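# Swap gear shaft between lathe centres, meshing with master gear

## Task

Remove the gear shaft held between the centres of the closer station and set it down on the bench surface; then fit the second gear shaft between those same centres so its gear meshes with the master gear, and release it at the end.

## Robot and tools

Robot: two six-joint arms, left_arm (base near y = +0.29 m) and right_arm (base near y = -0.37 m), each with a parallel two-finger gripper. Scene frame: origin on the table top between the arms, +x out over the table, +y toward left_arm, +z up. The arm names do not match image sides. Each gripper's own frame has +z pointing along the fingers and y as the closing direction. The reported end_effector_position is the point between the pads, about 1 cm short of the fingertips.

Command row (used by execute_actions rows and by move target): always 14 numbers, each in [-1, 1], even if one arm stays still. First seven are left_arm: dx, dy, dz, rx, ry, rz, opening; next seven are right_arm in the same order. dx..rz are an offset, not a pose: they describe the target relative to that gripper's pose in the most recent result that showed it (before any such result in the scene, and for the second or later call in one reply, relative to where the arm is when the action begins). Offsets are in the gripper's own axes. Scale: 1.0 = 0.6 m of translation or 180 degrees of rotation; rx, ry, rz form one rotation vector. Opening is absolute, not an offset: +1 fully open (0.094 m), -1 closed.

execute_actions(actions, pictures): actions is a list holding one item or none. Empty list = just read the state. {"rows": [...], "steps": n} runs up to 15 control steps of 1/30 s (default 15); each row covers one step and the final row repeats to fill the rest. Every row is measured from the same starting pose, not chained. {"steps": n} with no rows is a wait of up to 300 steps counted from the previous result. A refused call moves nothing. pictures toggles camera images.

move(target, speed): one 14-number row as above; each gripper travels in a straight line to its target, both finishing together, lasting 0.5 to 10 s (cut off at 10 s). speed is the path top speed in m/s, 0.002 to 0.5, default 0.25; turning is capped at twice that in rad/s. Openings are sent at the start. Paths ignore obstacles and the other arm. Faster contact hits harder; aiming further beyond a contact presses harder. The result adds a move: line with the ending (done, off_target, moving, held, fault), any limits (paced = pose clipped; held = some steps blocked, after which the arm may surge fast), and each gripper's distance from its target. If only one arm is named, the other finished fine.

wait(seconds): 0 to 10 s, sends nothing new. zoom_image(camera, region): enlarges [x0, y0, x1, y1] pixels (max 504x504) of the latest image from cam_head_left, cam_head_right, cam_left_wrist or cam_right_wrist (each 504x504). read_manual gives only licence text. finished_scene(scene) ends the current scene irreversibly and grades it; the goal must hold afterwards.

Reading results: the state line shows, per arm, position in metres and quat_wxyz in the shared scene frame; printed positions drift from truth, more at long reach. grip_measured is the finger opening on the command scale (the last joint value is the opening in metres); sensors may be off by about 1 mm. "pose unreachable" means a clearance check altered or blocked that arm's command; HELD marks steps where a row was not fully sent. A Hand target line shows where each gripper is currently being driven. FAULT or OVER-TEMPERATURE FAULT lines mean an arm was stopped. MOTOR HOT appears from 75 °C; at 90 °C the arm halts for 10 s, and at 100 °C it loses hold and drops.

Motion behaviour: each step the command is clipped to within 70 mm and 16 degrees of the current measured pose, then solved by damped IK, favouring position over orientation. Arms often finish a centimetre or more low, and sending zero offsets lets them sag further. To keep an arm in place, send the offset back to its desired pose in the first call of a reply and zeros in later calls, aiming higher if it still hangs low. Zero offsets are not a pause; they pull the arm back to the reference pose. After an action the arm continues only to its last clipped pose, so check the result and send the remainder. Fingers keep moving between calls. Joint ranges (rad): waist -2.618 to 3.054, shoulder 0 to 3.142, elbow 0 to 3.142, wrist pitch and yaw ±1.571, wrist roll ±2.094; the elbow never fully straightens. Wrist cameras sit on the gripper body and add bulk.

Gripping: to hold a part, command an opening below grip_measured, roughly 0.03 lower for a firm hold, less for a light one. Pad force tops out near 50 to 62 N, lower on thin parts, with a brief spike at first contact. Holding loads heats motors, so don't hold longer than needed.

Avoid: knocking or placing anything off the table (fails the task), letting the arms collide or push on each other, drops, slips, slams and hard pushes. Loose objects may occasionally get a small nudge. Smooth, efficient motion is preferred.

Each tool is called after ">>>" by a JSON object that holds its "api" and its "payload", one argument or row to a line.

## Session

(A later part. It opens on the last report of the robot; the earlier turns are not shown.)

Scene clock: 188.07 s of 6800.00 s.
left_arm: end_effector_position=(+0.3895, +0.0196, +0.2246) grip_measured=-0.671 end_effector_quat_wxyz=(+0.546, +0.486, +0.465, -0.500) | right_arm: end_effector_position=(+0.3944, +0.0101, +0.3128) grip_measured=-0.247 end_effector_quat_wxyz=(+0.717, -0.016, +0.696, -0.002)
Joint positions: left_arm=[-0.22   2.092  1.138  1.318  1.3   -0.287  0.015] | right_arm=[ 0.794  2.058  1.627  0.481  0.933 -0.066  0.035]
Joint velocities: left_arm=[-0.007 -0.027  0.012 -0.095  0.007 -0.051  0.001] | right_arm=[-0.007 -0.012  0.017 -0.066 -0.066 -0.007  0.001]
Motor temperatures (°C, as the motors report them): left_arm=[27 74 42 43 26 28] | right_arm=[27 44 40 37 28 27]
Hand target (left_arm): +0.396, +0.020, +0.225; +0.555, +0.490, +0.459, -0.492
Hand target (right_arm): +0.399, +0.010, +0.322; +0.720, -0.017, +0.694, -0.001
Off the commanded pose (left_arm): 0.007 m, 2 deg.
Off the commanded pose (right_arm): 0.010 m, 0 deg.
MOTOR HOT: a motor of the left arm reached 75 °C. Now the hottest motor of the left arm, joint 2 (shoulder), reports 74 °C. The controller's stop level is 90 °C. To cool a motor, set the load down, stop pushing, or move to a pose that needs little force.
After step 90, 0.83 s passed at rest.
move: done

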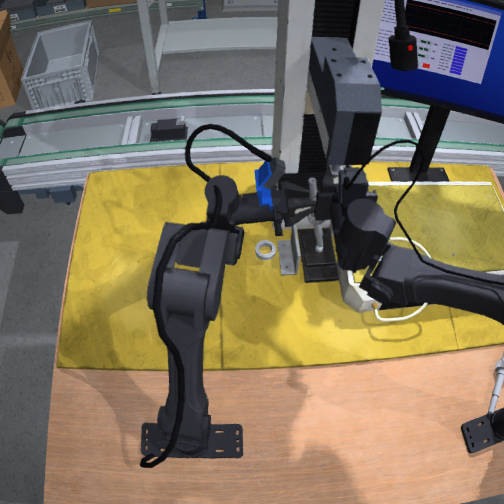

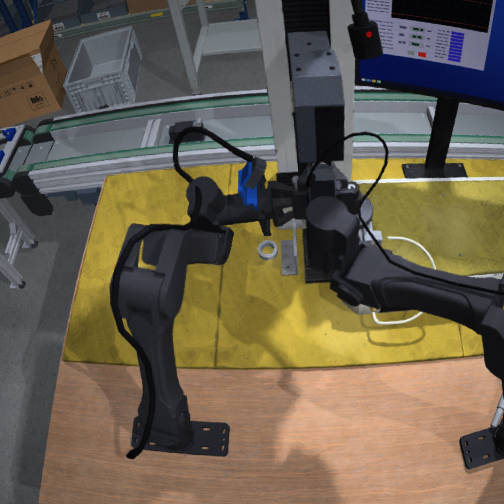

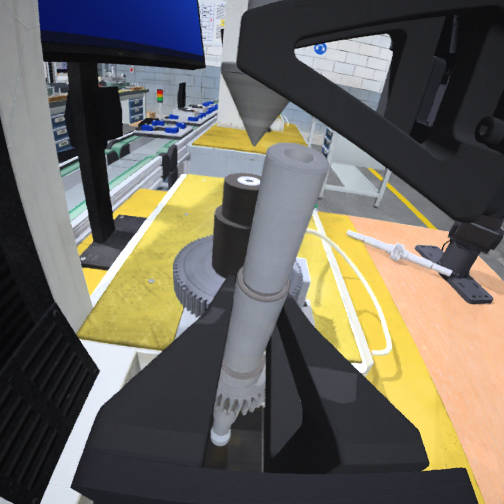

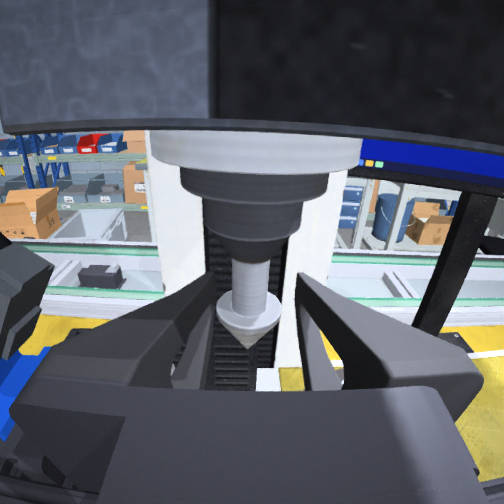

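Down ~7 mm, forward ~10 mm, slight +Y.

>>> {"api": "move", "payload": {
  "target": [0,0.01,0,0,0,0.01,-0.74,0.025,0.008,0.022,0,0,0,-0.2],
  "speed": 0.04
}}

>>> {"api": "move", "payload": {
  "target": [0,0,0,0,0,0,-0.74,0,0,0,0,0,0,-0.52]
}}

>>> {"api": "move", "payload": {
  "target": [0,0.02,0.015,0,0,0,-0.72,-0.125,0,0.01,0,-0.08,0.04,-0.52],
  "speed": 0.2
}}

Scene clock: 193.23 s of 6800.00 s.
left_arm: end_effector_position=(+0.3889, +0.0195, +0.2244) grip_measured=-0.671 end_effector_quat_wxyz=(+0.546, +0.488, +0.463, -0.499) | right_arm: end_effector_position=(+0.4035, +0.0162, +0.2848) grip_measured=-0.203 end_effector_quat_wxyz=(+0.709, -0.028, +0.704, -0.012)
Joint positions: left_arm=[-0.22   2.092  1.138  1.318  1.304 -0.283  0.015] | right_arm=[ 0.786  2.114  1.627  0.498  0.924 -0.066  0.037]
Joint velocities: left_arm=[-0.017 -0.002 -0.002 -0.081  0.022 -0.022 -0.   ] | right_arm=[ 0.007 -0.007 -0.032  0.066  0.022 -0.139  0.   ]
Motor temperatures (°C, as the motors report them): left_arm=[27 73 42 43 26 28] | right_arm=[27 45 41 37 28 27]
Hand target (left_arm): +0.395, +0.020, +0.225; +0.554, +0.493, +0.457, -0.492
Hand target (right_arm): +0.408, +0.014, +0.298; +0.718, -0.016, +0.696, -0.002
Off the commanded pose (left_arm): 0.007 m, 2 deg.
Off the commanded pose (right_arm): 0.014 m, 2 deg.
MOTOR HOT: still on. Now the hottest motor of the left arm, joint 2 (shoulder), reports 73 °C; the controller's stop level is 90 °C.
After step 90, 1.33 s passed at rest.
move: off_target (right_arm)

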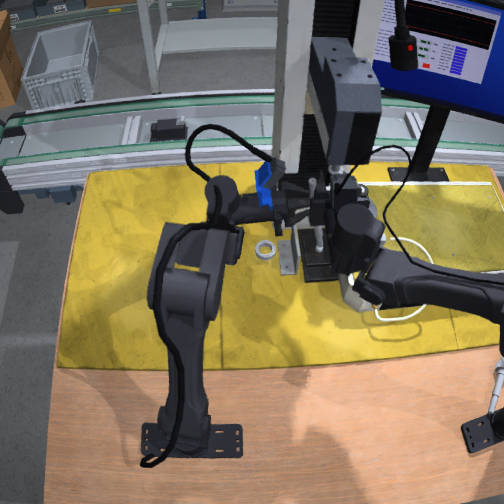

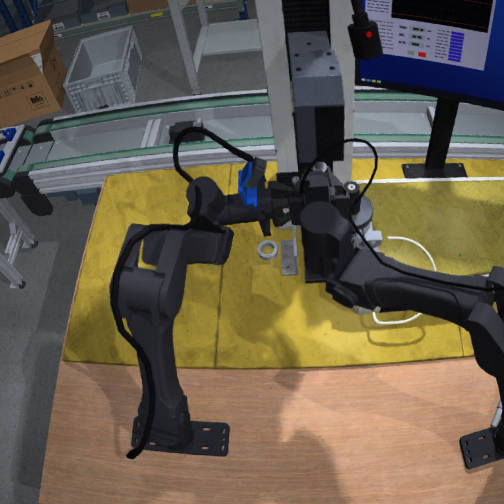

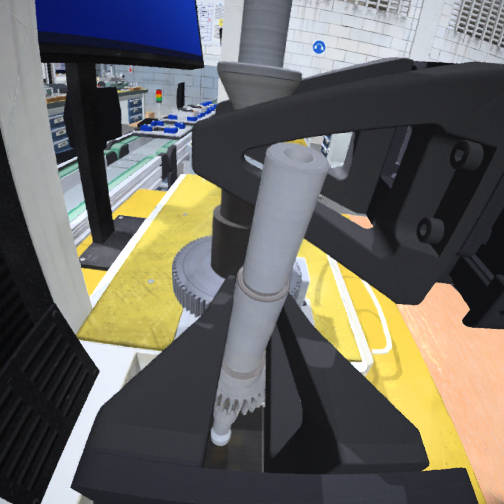

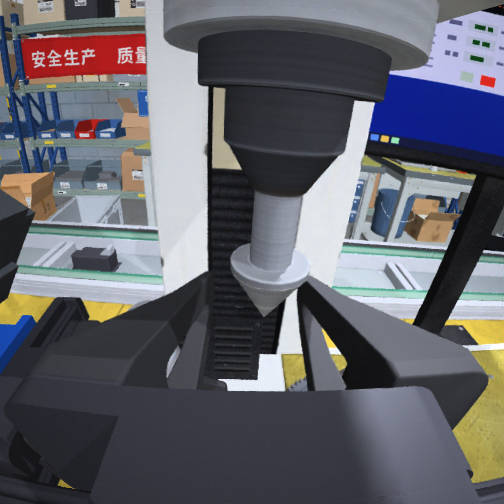

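Scene clock: 193.73 s of 6800.00 s.
left_arm: end_effector_position=(+0.3888, +0.0195, +0.2243) grip_measured=-0.671 end_effector_quat_wxyz=(+0.545, +0.488, +0.464, -0.500) | right_arm: end_effector_position=(+0.4040, +0.0134, +0.2848) grip_measured=-0.517 end_effector_quat_wxyz=(+0.709, -0.023, +0.704, -0.017)
Joint positions: left_arm=[-0.22   2.092  1.138  1.318  1.304 -0.284  0.015] | right_arm=[ 0.784  2.114  1.627  0.498  0.937 -0.066  0.023]
Joint velocities: left_arm=[-0.012 -0.002 -0.002  0.007 -0.022 -0.022 -0.   ] | right_arm=[-0.012  0.002  0.007 -0.051 -0.022  0.037 -0.001]
Motor temperatures (°C, as the motors report them): left_arm=[27 73 42 43 26 28] | right_arm=[27 45 41 37 28 27]
Hand target (left_arm): +0.389, +0.020, +0.224; +0.546, +0.488, +0.463, -0.499
Hand target (right_arm): +0.403, +0.016, +0.285; +0.709, -0.028, +0.704, -0.012
Off the commanded pose (left_arm): 0.000 m, 0 deg.
Off the commanded pose (right_arm): 0.003 m, 1 deg.
MOTOR HOT: still on. Now the hottest motor of the left arm, joint 2 (shoulder), reports 73 °C; the controller's stop level is 90 °C.
move: done

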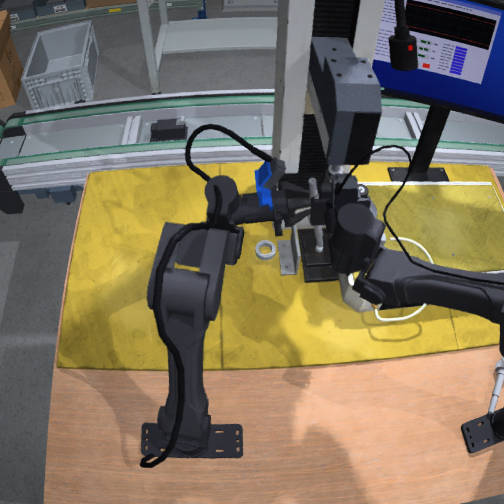

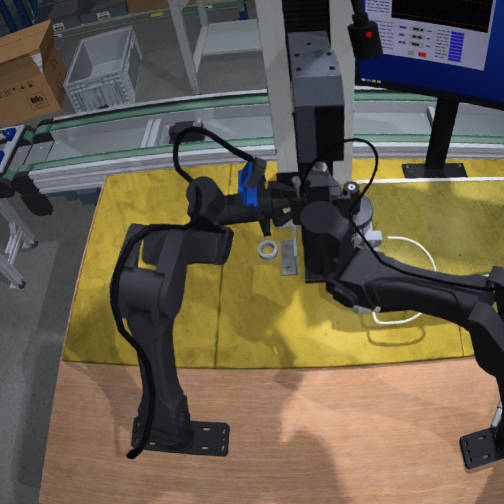

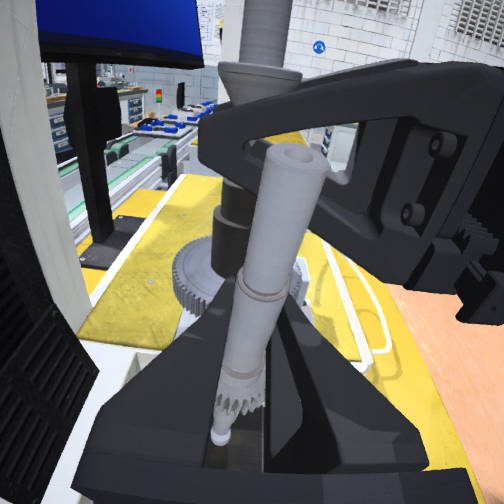

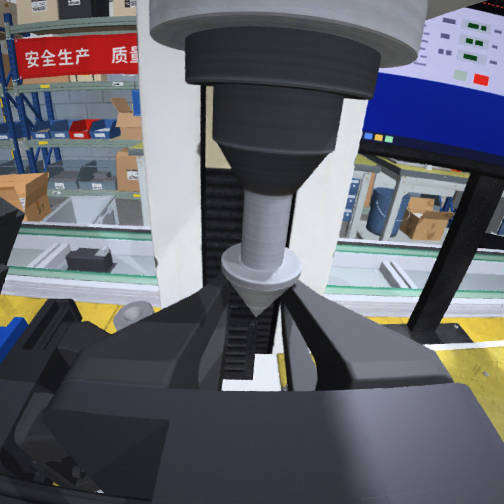

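Scene clock: 194.90 s of 6800.00 s.
left_arm: end_effector_position=(+0.3931, +0.0152, +0.2255) grip_measured=-0.671 end_effector_quat_wxyz=(+0.535, +0.490, +0.465, -0.507) | right_arm: end_effector_position=(+0.4072, +0.0105, +0.2949) grip_measured=-0.517 end_effector_quat_wxyz=(+0.745, -0.012, +0.665, -0.044)
Joint positions: left_arm=[-0.225  2.108  1.18   1.284  1.317 -0.293  0.015] | right_arm=[ 0.784  2.174  1.627  0.752  0.977 -0.249  0.023]
Joint velocities: left_arm=[-0.007 -0.002  0.012  0.022 -0.007  0.022  0.   ] | right_arm=[ 0.007  0.022 -0.007  0.037  0.007 -0.037 -0.   ]
Motor temperatures (°C, as the motors report them): left_arm=[27 73 42 43 26 28] | right_arm=[27 46 41 38 28 27]
Hand target (left_arm): +0.401, +0.011, +0.226; +0.545, +0.488, +0.463, -0.500
Hand target (right_arm): +0.402, +0.009, +0.359; +0.792, +0.020, +0.610, +0.024
Off the commanded pose (left_arm): 0.009 m, 1 deg.
Off the commanded pose (right_arm): 0.065 m, 12 deg.
MOTOR HOT: still on. Now the hottest motor of the left arm, joint 2 (shoulder), reports 73 °C; the controller's stop level is 90 °C.
move: off_target (right_arm)

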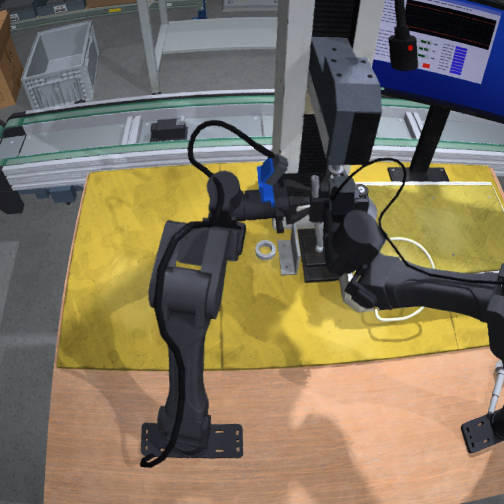

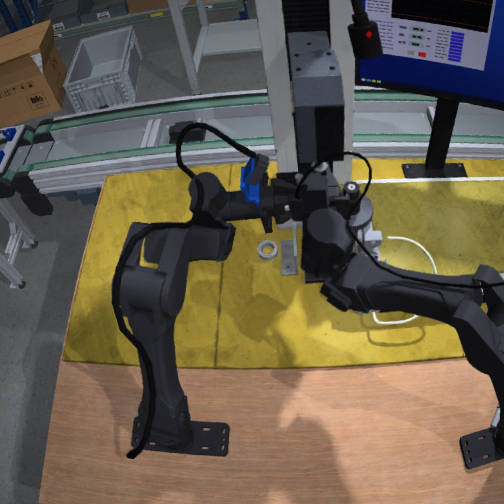

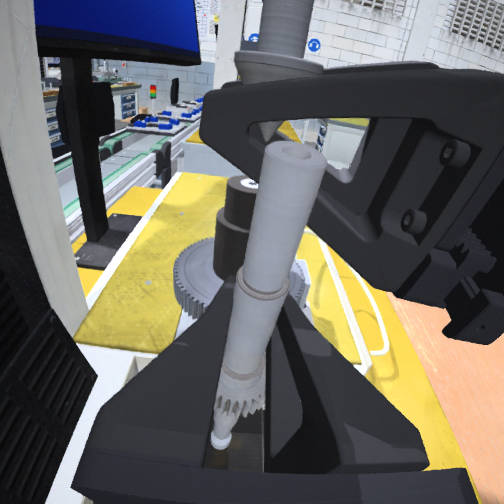

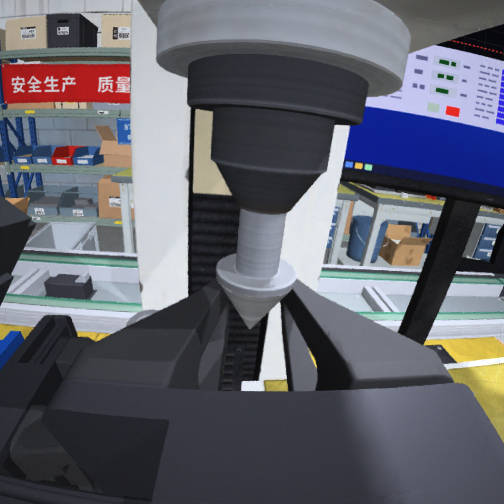

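>>> {"api": "move", "payload": {
  "target": [0,0,0,0,0,0,-0.73,-0.03,0,-0.01,0,0.02,0,-0.2],
  "speed": 0.05
}}

Scene clock: 210.90 s of 6800.00 s.
left_arm: end_effector_position=(+0.3925, +0.0152, +0.2253) grip_measured=-0.671 end_effector_quat_wxyz=(+0.533, +0.490, +0.465, -0.509) | right_arm: end_effector_position=(+0.4036, +0.0102, +0.2929) grip_measured=-0.203 end_effector_quat_wxyz=(+0.719, -0.022, +0.692, -0.056)
Joint positions: left_arm=[-0.225  2.108  1.18   1.284  1.32  -0.296  0.015] | right_arm=[ 0.792  2.138  1.654  0.559  0.998 -0.173  0.037]
Joint velocities: left_arm=[-0.017 -0.012 -0.002 -0.022 -0.037 -0.051  0.001] | right_arm=[-0.007 -0.012 -0.022 -0.051  0.081  0.037 -0.   ]
Motor temperatures (°C, as the motors report them): left_arm=[27 71 43 41 26 28] | right_arm=[27 52 43 41 28 27]
Hand target (left_arm): +0.393, +0.015, +0.225; +0.535, +0.490, +0.465, -0.508
Hand target (right_arm): +0.399, +0.012, +0.312; +0.724, -0.011, +0.688, -0.044
Off the commanded pose (left_arm): 0.001 m, 0 deg.
Off the commanded pose (right_arm): 0.020 m, 2 deg.
MOTOR HOT: cleared. Now the hottest motor of the left arm, joint 2 (shoulder), reports 71 °C.
After step 90, 12.00 s passed at rest.
move: off_target (right_arm)

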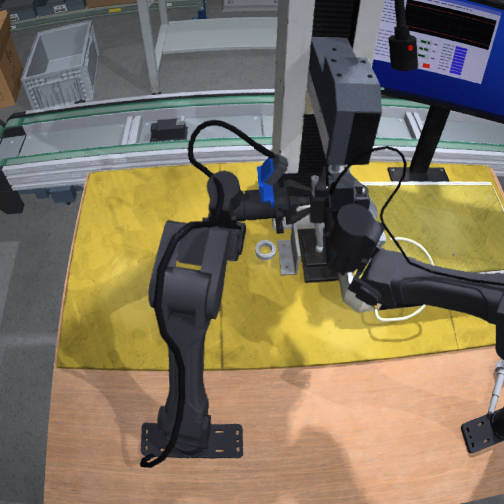

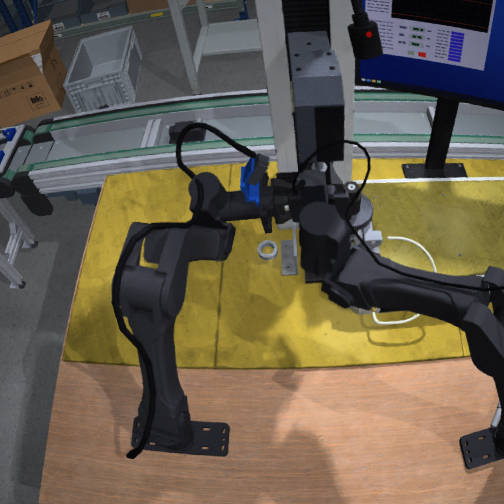

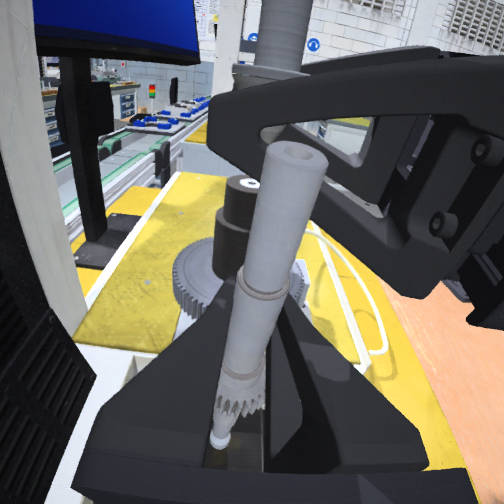

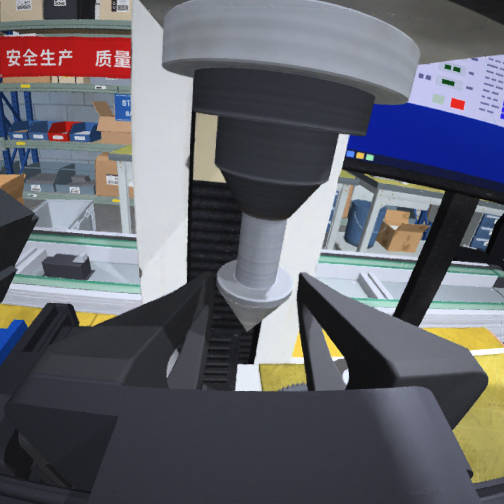

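>>> {"api": "move", "payload": {
  "target": [0,0,0,0,0,0,-0.73,-0.065,0,0.005,0,-0.02,0.02,-0.15],
  "speed": 0.15
}}

Scene clock: 214.50 s of 6800.00 s.
left_arm: end_effector_position=(+0.3925, +0.0152, +0.2252) grip_measured=-0.671 end_effector_quat_wxyz=(+0.533, +0.490, +0.465, -0.509) | right_arm: end_effector_position=(+0.4043, +0.0116, +0.3165) grip_measured=-0.153 end_effector_quat_wxyz=(+0.734, -0.009, +0.678, -0.044)
Joint positions: left_arm=[-0.225  2.108  1.18   1.284  1.321 -0.297  0.015] | right_arm=[ 0.792  2.138  1.7    0.587  0.995 -0.198  0.04 ]
Joint velocities: left_arm=[ 0.002 -0.017  0.002 -0.051 -0.051  0.007 -0.001] | right_arm=[-0.017 -0.002 -0.017  0.022  0.051 -0.007 -0.001]
Motor temperatures (°C, as the motors report them): left_arm=[27 72 42 41 26 28] | right_arm=[27 52 42 40 28 27]
Hand target (left_arm): +0.393, +0.015, +0.225; +0.533, +0.490, +0.465, -0.509
Hand target (right_arm): +0.405, +0.013, +0.332; +0.742, -0.002, +0.669, -0.033
Off the commanded pose (left_arm): 0.000 m, 0 deg.
Off the commanded pose (right_arm): 0.016 m, 2 deg.
move: off_target (right_arm)

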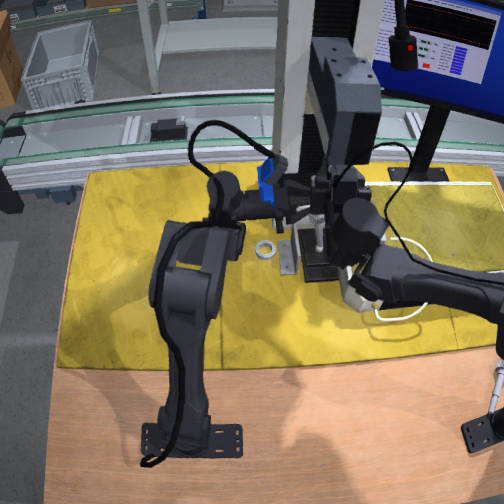

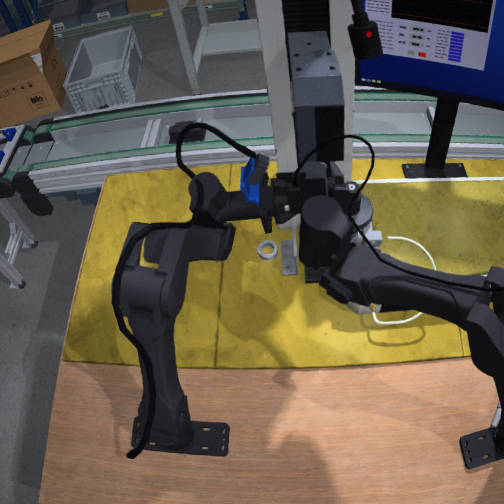

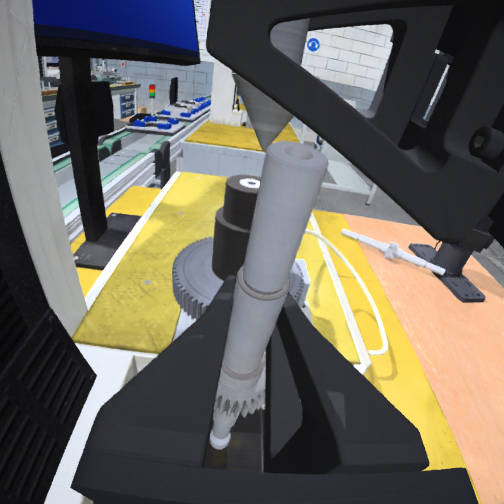

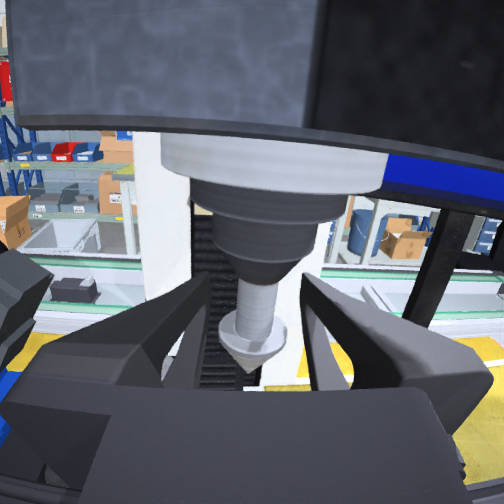

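>>> {"api": "move", "payload": {
  "target": [0,0,0,0,0,0,-0.73,0.004,0,0.005,0,0,0,-0.15],
  "speed": 0.03
}}

>>> {"api": "move", "payload": {
  "target": [0,0,0,0,0,0,-0.73,-0.01,0,0,0,0,0,-0.52],
  "speed": 0.03
}}

Scene clock: 221.57 s of 6800.00 s.
left_arm: end_effector_position=(+0.3925, +0.0152, +0.2252) grip_measured=-0.671 end_effector_quat_wxyz=(+0.533, +0.490, +0.465, -0.509) | right_arm: end_effector_position=(+0.4043, +0.0116, +0.3165) grip_measured=-0.153 end_effector_quat_wxyz=(+0.734, -0.009, +0.678, -0.044)
Joint positions: left_arm=[-0.225  2.108  1.18   1.284  1.321 -0.297  0.015] | right_arm=[ 0.792  2.138  1.7    0.587  0.995 -0.198  0.04 ]
Joint velocities: left_arm=[-0.002 -0.012  0.002  0.007 -0.007 -0.037  0.   ] | right_arm=[-0.007 -0.007 -0.002 -0.007  0.066  0.007  0.   ]
Motor temperatures (°C, as the motors report them): left_arm=[27 72 41 41 26 28] | right_arm=[27 51 42 40 28 27]
Hand target (left_arm): +0.392, +0.015, +0.225; +0.533, +0.490, +0.465, -0.509
Hand target (right_arm): +0.407, +0.011, +0.314; +0.734, -0.009, +0.678, -0.044
Off the commanded pose (left_arm): 0.000 m, 0 deg.
Off the commanded pose (right_arm): 0.004 m, 0 deg.
After step 90, 3.37 s passed at rest.
move: done

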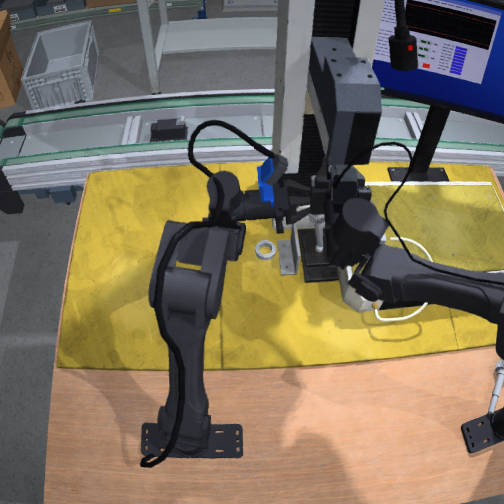

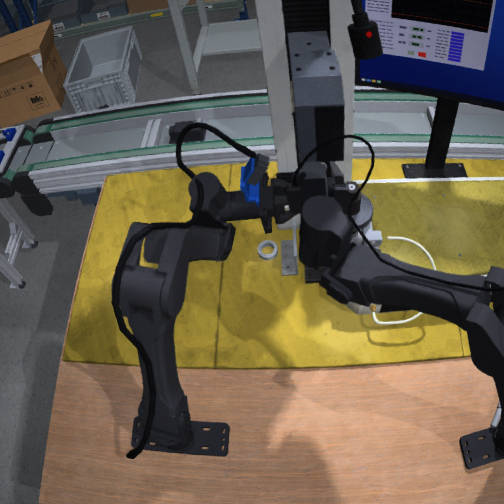

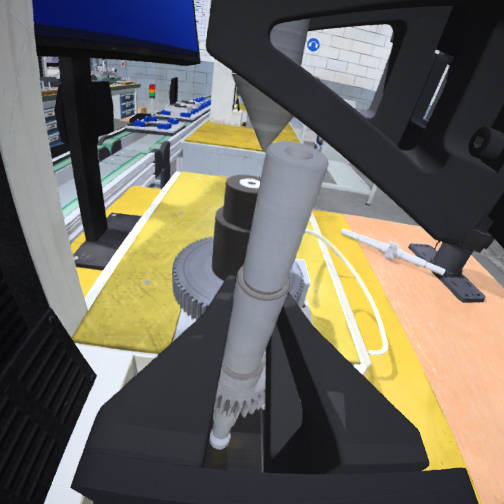

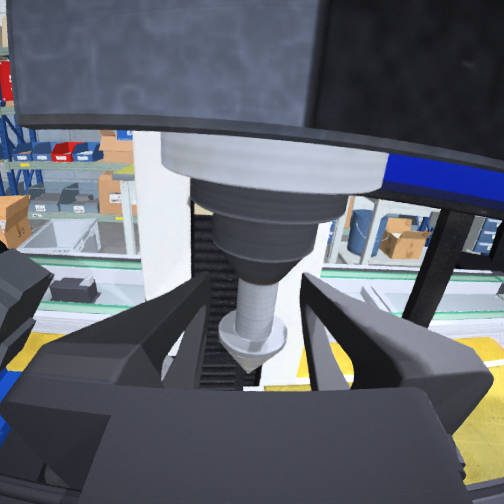

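Scene clock: 222.27 s of 6800.00 s.
left_arm: end_effector_position=(+0.3925, +0.0152, +0.2252) grip_measured=-0.671 end_effector_quat_wxyz=(+0.533, +0.490, +0.465, -0.509) | right_arm: end_effector_position=(+0.4044, +0.0126, +0.3164) grip_measured=-0.465 end_effector_quat_wxyz=(+0.734, -0.012, +0.678, -0.043)
Joint positions: left_arm=[-0.225  2.108  1.18   1.284  1.321 -0.297  0.015] | right_arm=[ 0.792  2.138  1.7    0.585  0.99  -0.2    0.025]
Joint velocities: left_arm=[-0.007 -0.002  0.002 -0.022  0.037  0.037 -0.001] | right_arm=[-0.002  0.002  0.002  0.007  0.022  0.022 -0.001]
Motor temperatures (°C, as the motors report them): left_arm=[27 72 41 41 26 28] | right_arm=[27 51 42 40 28 27]
Hand target (left_arm): +0.392, +0.015, +0.225; +0.533, +0.490, +0.465, -0.509
Hand target (right_arm): +0.404, +0.012, +0.322; +0.734, -0.009, +0.678, -0.044
Off the commanded pose (left_arm): 0.000 m, 0 deg.
Off the commanded pose (right_arm): 0.006 m, 0 deg.
move: done

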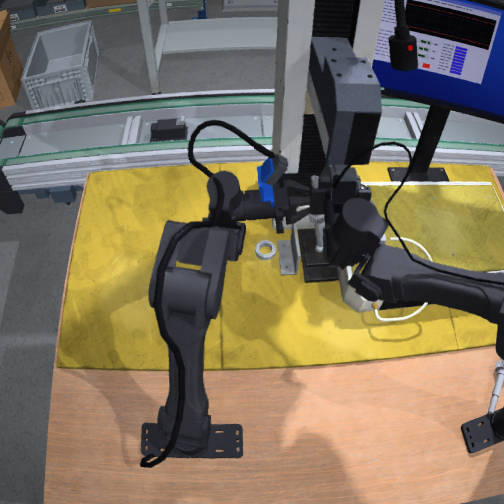

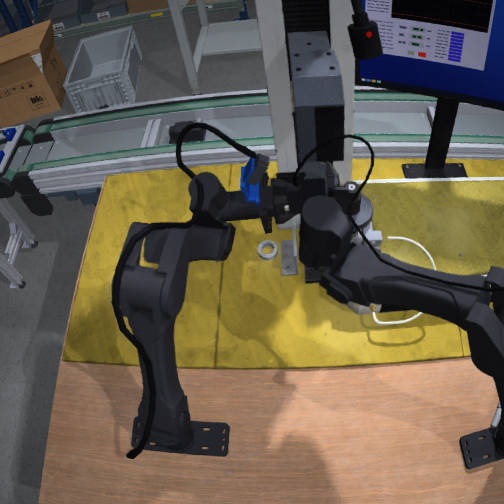

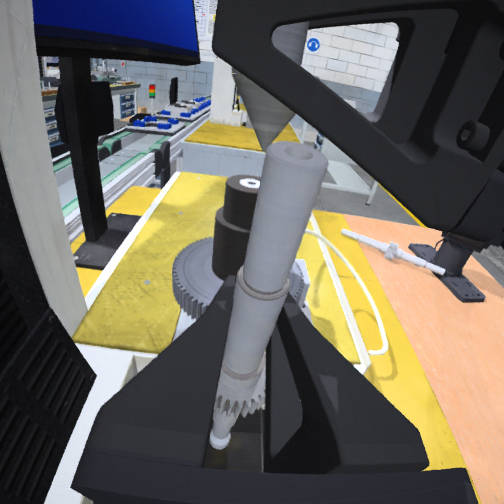

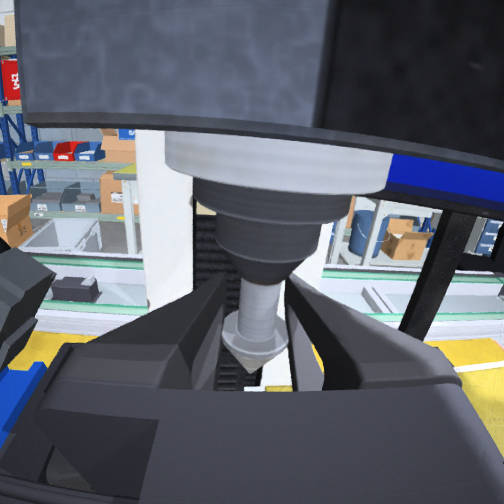

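Rim gripped.

>>> {"api": "move", "payload": {
  "target": [0,0,0,0,0,0,-0.73,-0.12,0,0.02,0,-0.06,0.03,-0.53],
  "speed": 0.2
}}

>>> {"api": "move", "payload": {
  "target": [0,0.004,0.02,0,0,0,-0.73,-0.12,0,0.02,0,-0.03,0.03,-0.53],
  "speed": 0.2
}}

Scene clock: 230.60 s of 6800.00 s.
left_arm: end_effector_position=(+0.3925, +0.0152, +0.2252) grip_measured=-0.671 end_effector_quat_wxyz=(+0.533, +0.490, +0.465, -0.509) | right_arm: end_effector_position=(+0.4047, +0.0121, +0.3200) grip_measured=-0.465 end_effector_quat_wxyz=(+0.750, -0.018, +0.657, -0.072)
Joint positions: left_arm=[-0.225  2.108  1.18   1.284  1.321 -0.297  0.015] | right_arm=[ 0.795  2.174  1.7    0.732  1.009 -0.344  0.025]
Joint velocities: left_arm=[-0.002  0.002 -0.002 -0.051  0.051  0.007 -0.   ] | right_arm=[-0.012  0.002 -0.007  0.007  0.007  0.022  0.   ]
Motor temperatures (°C, as the motors report them): left_arm=[26 73 41 41 26 28] | right_arm=[27 51 42 39 28 27]
Hand target (left_arm): +0.392, +0.015, +0.225; +0.533, +0.490, +0.465, -0.509
Hand target (right_arm): +0.402, +0.008, +0.388; +0.797, +0.017, +0.604, -0.012
Off the commanded pose (left_arm): 0.000 m, 0 deg.
Off the commanded pose (right_arm): 0.069 m, 12 deg.
After step 90, 4.40 s passed at rest.
move: off_target (right_arm)

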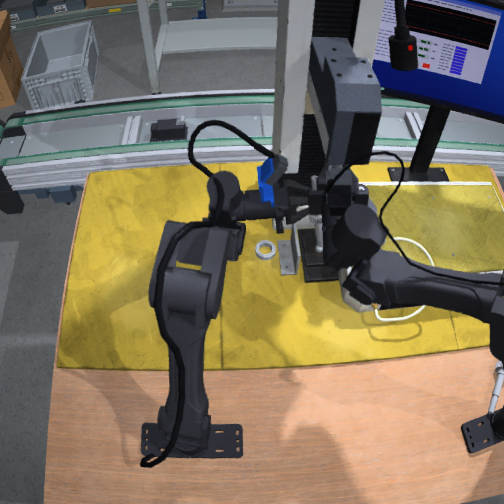

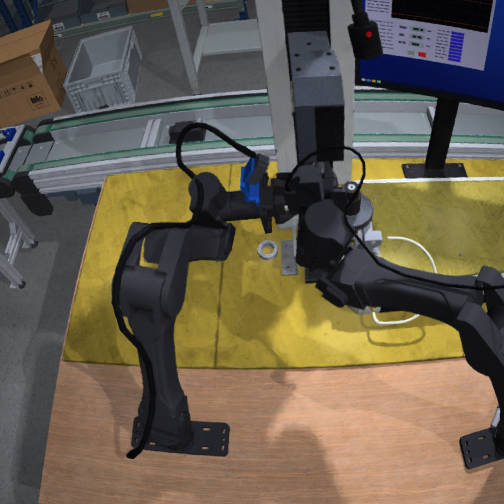

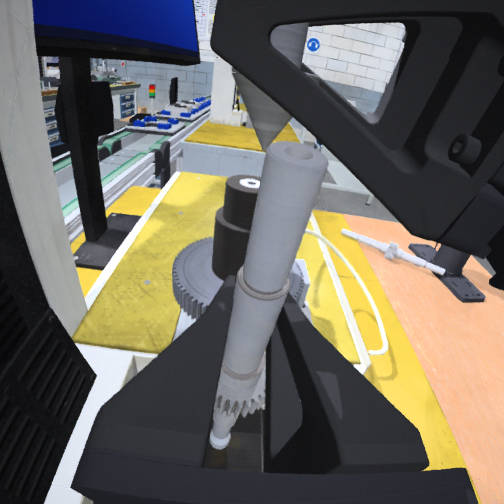

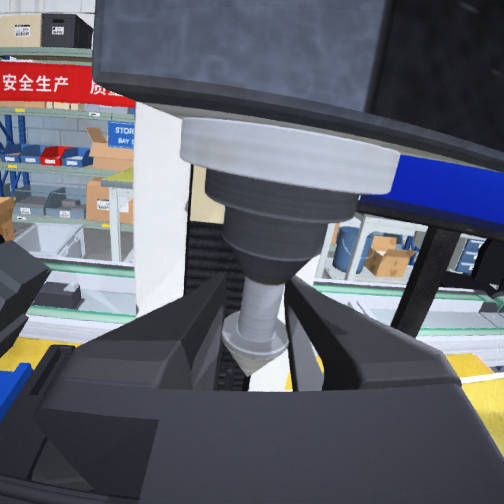

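Scene clock: 231.33 s of 6800.00 s.
left_arm: end_effector_position=(+0.3910, +0.0123, +0.2252) grip_measured=-0.671 end_effector_quat_wxyz=(+0.534, +0.493, +0.462, -0.508) | right_arm: end_effector_position=(+0.4049, +0.0126, +0.3222) grip_measured=-0.465 end_effector_quat_wxyz=(+0.740, -0.021, +0.665, -0.099)
Joint positions: left_arm=[-0.233  2.108  1.18   1.281  1.318 -0.286  0.015] | right_arm=[ 0.802  2.187  1.753  0.669  1.053 -0.369  0.025]
Joint velocities: left_arm=[-0.007  0.002 -0.007 -0.066 -0.051  0.037  0.001] | right_arm=[ 0.012  0.007  0.007 -0.051 -0.007 -0.022  0.001]
Motor temperatures (°C, as the motors report them): left_arm=[26 73 41 41 26 28] | right_arm=[27 52 42 39 28 27]
Hand target (left_arm): +0.394, +0.003, +0.226; +0.533, +0.490, +0.465, -0.509
Hand target (right_arm): +0.399, +0.011, +0.391; +0.784, +0.009, +0.619, -0.039
Off the commanded pose (left_arm): 0.010 m, 1 deg.
Off the commanded pose (right_arm): 0.071 m, 11 deg.
move: off_target (right_arm)

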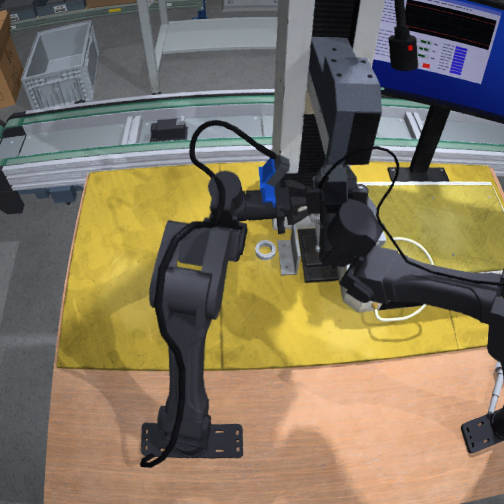

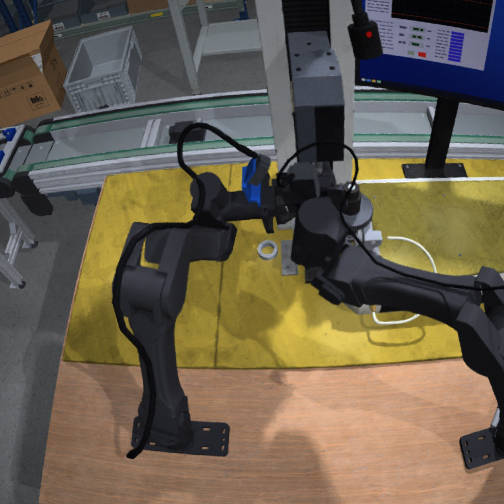

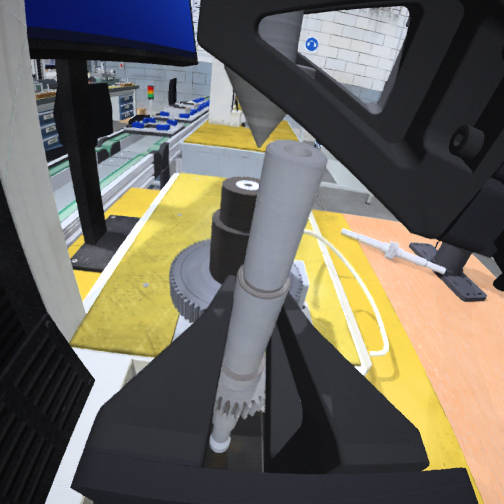

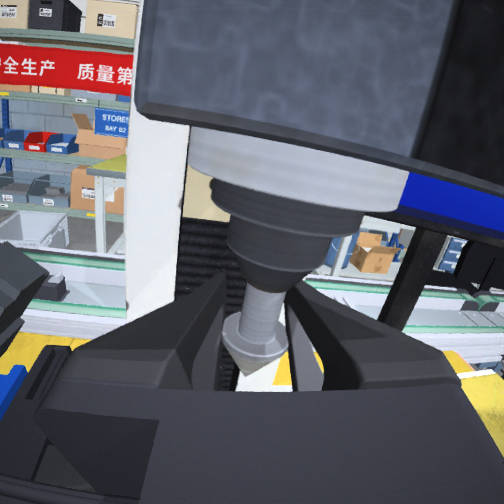

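>>> {"api": "move", "payload": {
  "target": [0,0.008,0,0,0,0,-0.73,-0.13,0,-0.01,-0.02,-0.01,0.05,-0.53],
  "speed": 0.3
}}

>>> {"api": "move", "payload": {
  "target": [0,0.008,0,0,0,0,-0.73,-0.13,0,0.01,-0.02,-0.05,0.05,-0.53],
  "speed": 0.3
}}

>>> {"api": "move", "payload": {
  "target": [0,0.008,0,0,0,0,-0.73,-0.13,0,0.01,-0.02,-0.02,0.05,-0.53],
  "speed": 0.3
}}

Scene clock: 241.83 s of 6800.00 s.
left_arm: end_effector_position=(+0.3911, +0.0130, +0.2252) grip_measured=-0.671 end_effector_quat_wxyz=(+0.533, +0.493, +0.463, -0.508) | right_arm: end_effector_position=(+0.4048, +0.0137, +0.3192) grip_measured=-0.465 end_effector_quat_wxyz=(+0.714, -0.031, +0.693, -0.098)
Joint positions: left_arm=[-0.231  2.108  1.18   1.283  1.32  -0.289  0.015] | right_arm=[ 0.804  2.161  1.798  0.44   1.056 -0.248  0.025]
Joint velocities: left_arm=[ 0.002  0.007 -0.007 -0.051  0.066 -0.051 -0.   ] | right_arm=[-0.002 -0.002 -0.002 -0.139  0.066  0.037  0.   ]
Motor temperatures (°C, as the motors report them): left_arm=[27 73 42 40 26 28] | right_arm=[27 55 46 40 28 27]
Hand target (left_arm): +0.396, +0.012, +0.225; +0.534, +0.493, +0.462, -0.508
Hand target (right_arm): +0.386, +0.017, +0.394; +0.756, +0.007, +0.655, -0.020
Off the commanded pose (left_arm): 0.005 m, 0 deg.
Off the commanded pose (right_arm): 0.081 m, 12 deg; position clipped at the last step of the last action.
After step 90, 6.73 s passed at rest.
move: off_target (right_arm); limits=paced

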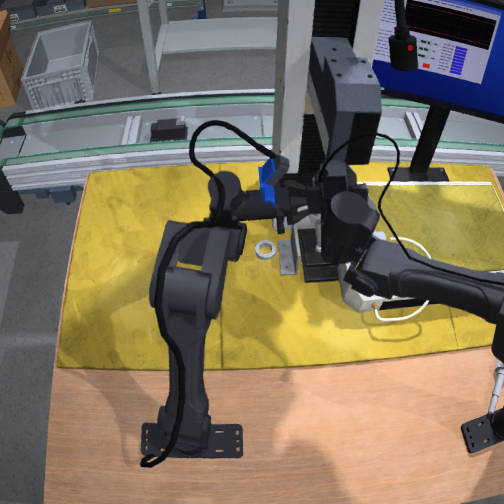

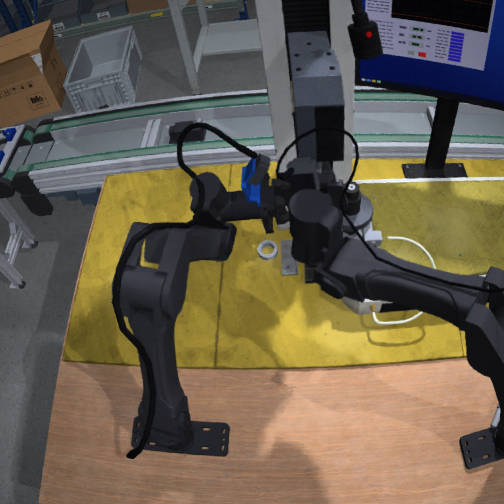

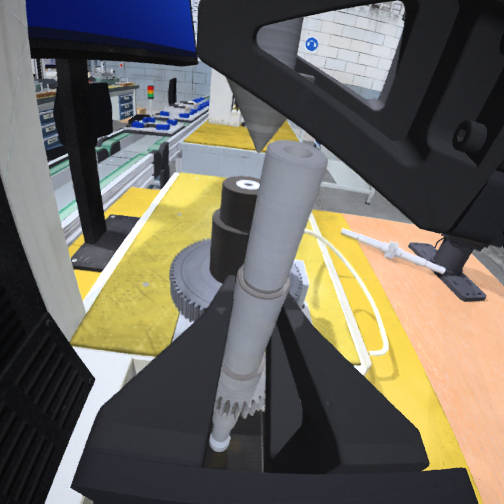

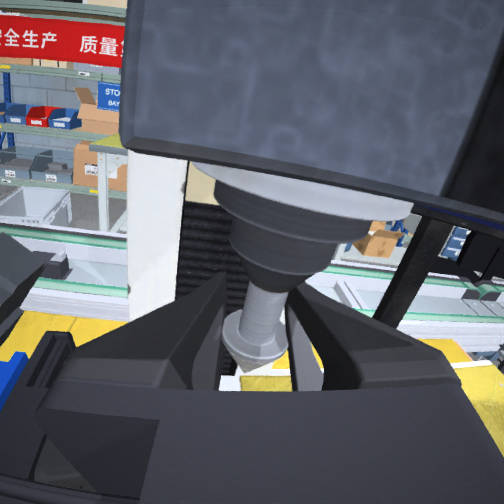

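Scene clock: 242.57 s of 6800.00 s.
left_arm: end_effector_position=(+0.3911, +0.0130, +0.2253) grip_measured=-0.671 end_effector_quat_wxyz=(+0.533, +0.493, +0.462, -0.509) | right_arm: end_effector_position=(+0.4053, +0.0134, +0.3201) grip_measured=-0.465 end_effector_quat_wxyz=(+0.716, -0.031, +0.690, -0.101)
Joint positions: left_arm=[-0.231  2.108  1.18   1.284  1.32  -0.29   0.015] | right_arm=[ 0.803  2.164  1.798  0.457  1.057 -0.264  0.025]
Joint velocities: left_arm=[-0.012 -0.002 -0.002 -0.051 -0.051 -0.037 -0.001] | right_arm=[-0.012  0.007  0.017 -0.037 -0.007  0.037 -0.001]
Motor temperatures (°C, as the motors report them): left_arm=[27 72 42 40 26 28] | right_arm=[27 55 45 40 28 27]
Hand target (left_arm): +0.396, +0.013, +0.225; +0.534, +0.493, +0.462, -0.508
Hand target (right_arm): +0.398, +0.015, +0.395; +0.771, -0.005, +0.637, -0.024
Off the commanded pose (left_arm): 0.005 m, 0 deg.
Off the commanded pose (right_arm): 0.077 m, 13 deg.
move: off_target (right_arm)

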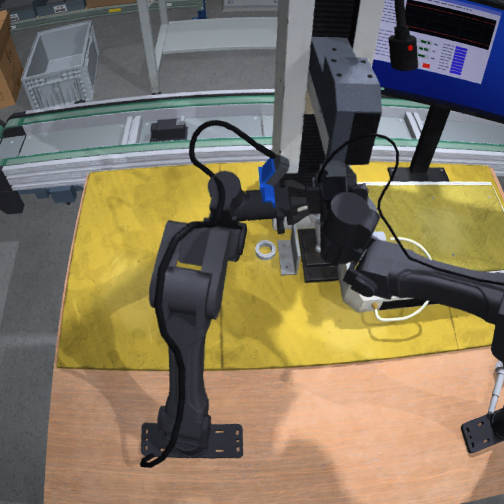

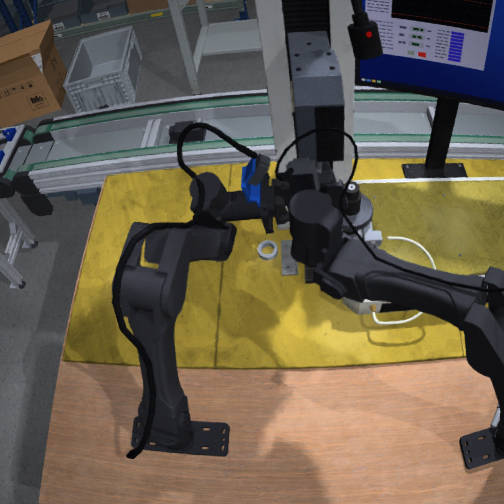

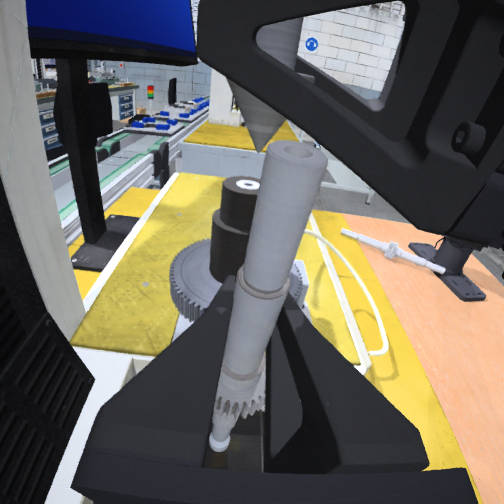

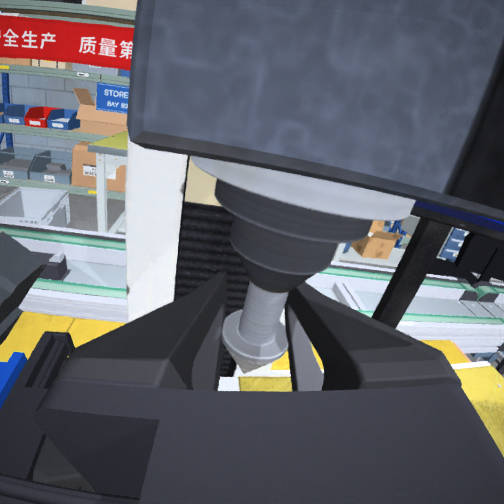

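Scene clock: 243.27 s of 6800.00 s.
left_arm: end_effector_position=(+0.3911, +0.0130, +0.2253) grip_measured=-0.671 end_effector_quat_wxyz=(+0.533, +0.493, +0.462, -0.509) | right_arm: end_effector_position=(+0.4061, +0.0128, +0.3187) grip_measured=-0.465 end_effector_quat_wxyz=(+0.699, -0.024, +0.708, -0.102)
Joint positions: left_arm=[-0.231  2.108  1.18   1.284  1.32  -0.29   0.015] | right_arm=[ 0.804  2.167  1.859  0.302  1.076 -0.174  0.025]
Joint velocities: left_arm=[-0.017 -0.017  0.012 -0.051  0.037 -0.007 -0.   ] | right_arm=[-0.007 -0.007  0.027 -0.081 -0.037 -0.007 -0.   ]
Motor temperatures (°C, as the motors report them): left_arm=[27 72 42 40 26 28] | right_arm=[27 55 46 40 28 27]
Hand target (left_arm): +0.396, +0.013, +0.225; +0.533, +0.493, +0.463, -0.508
Hand target (right_arm): +0.399, +0.016, +0.395; +0.744, -0.002, +0.668, -0.025
Off the commanded pose (left_arm): 0.005 m, 0 deg.
Off the commanded pose (right_arm): 0.080 m, 12 deg; position clipped at the last step of the last action.
move: off_target (right_arm); limits=paced

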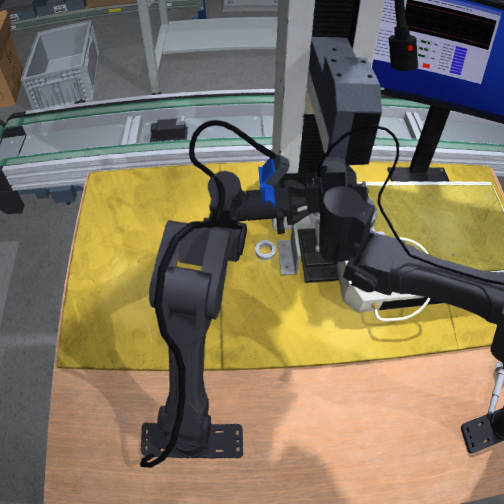

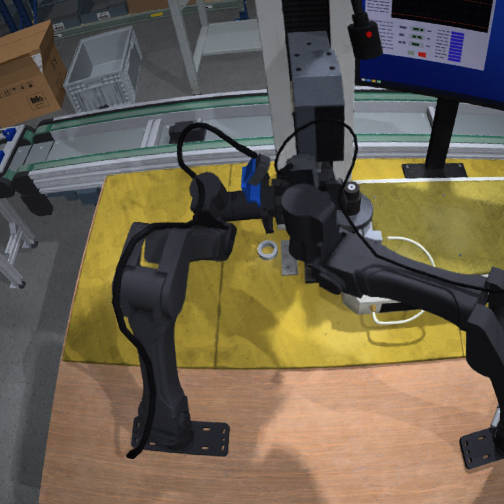

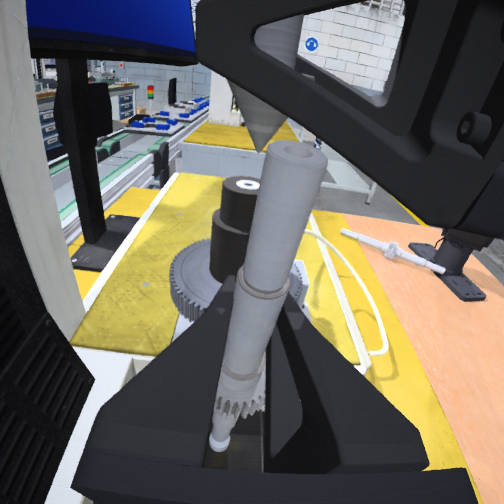

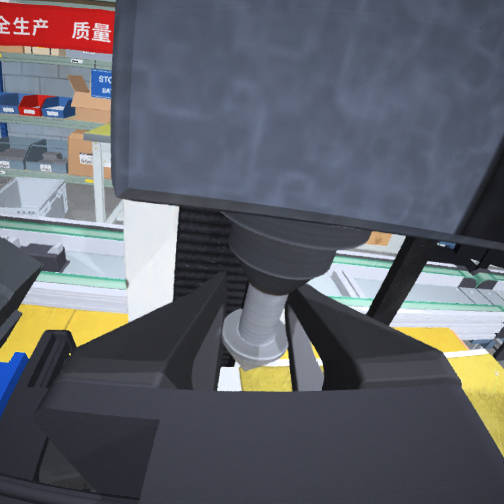

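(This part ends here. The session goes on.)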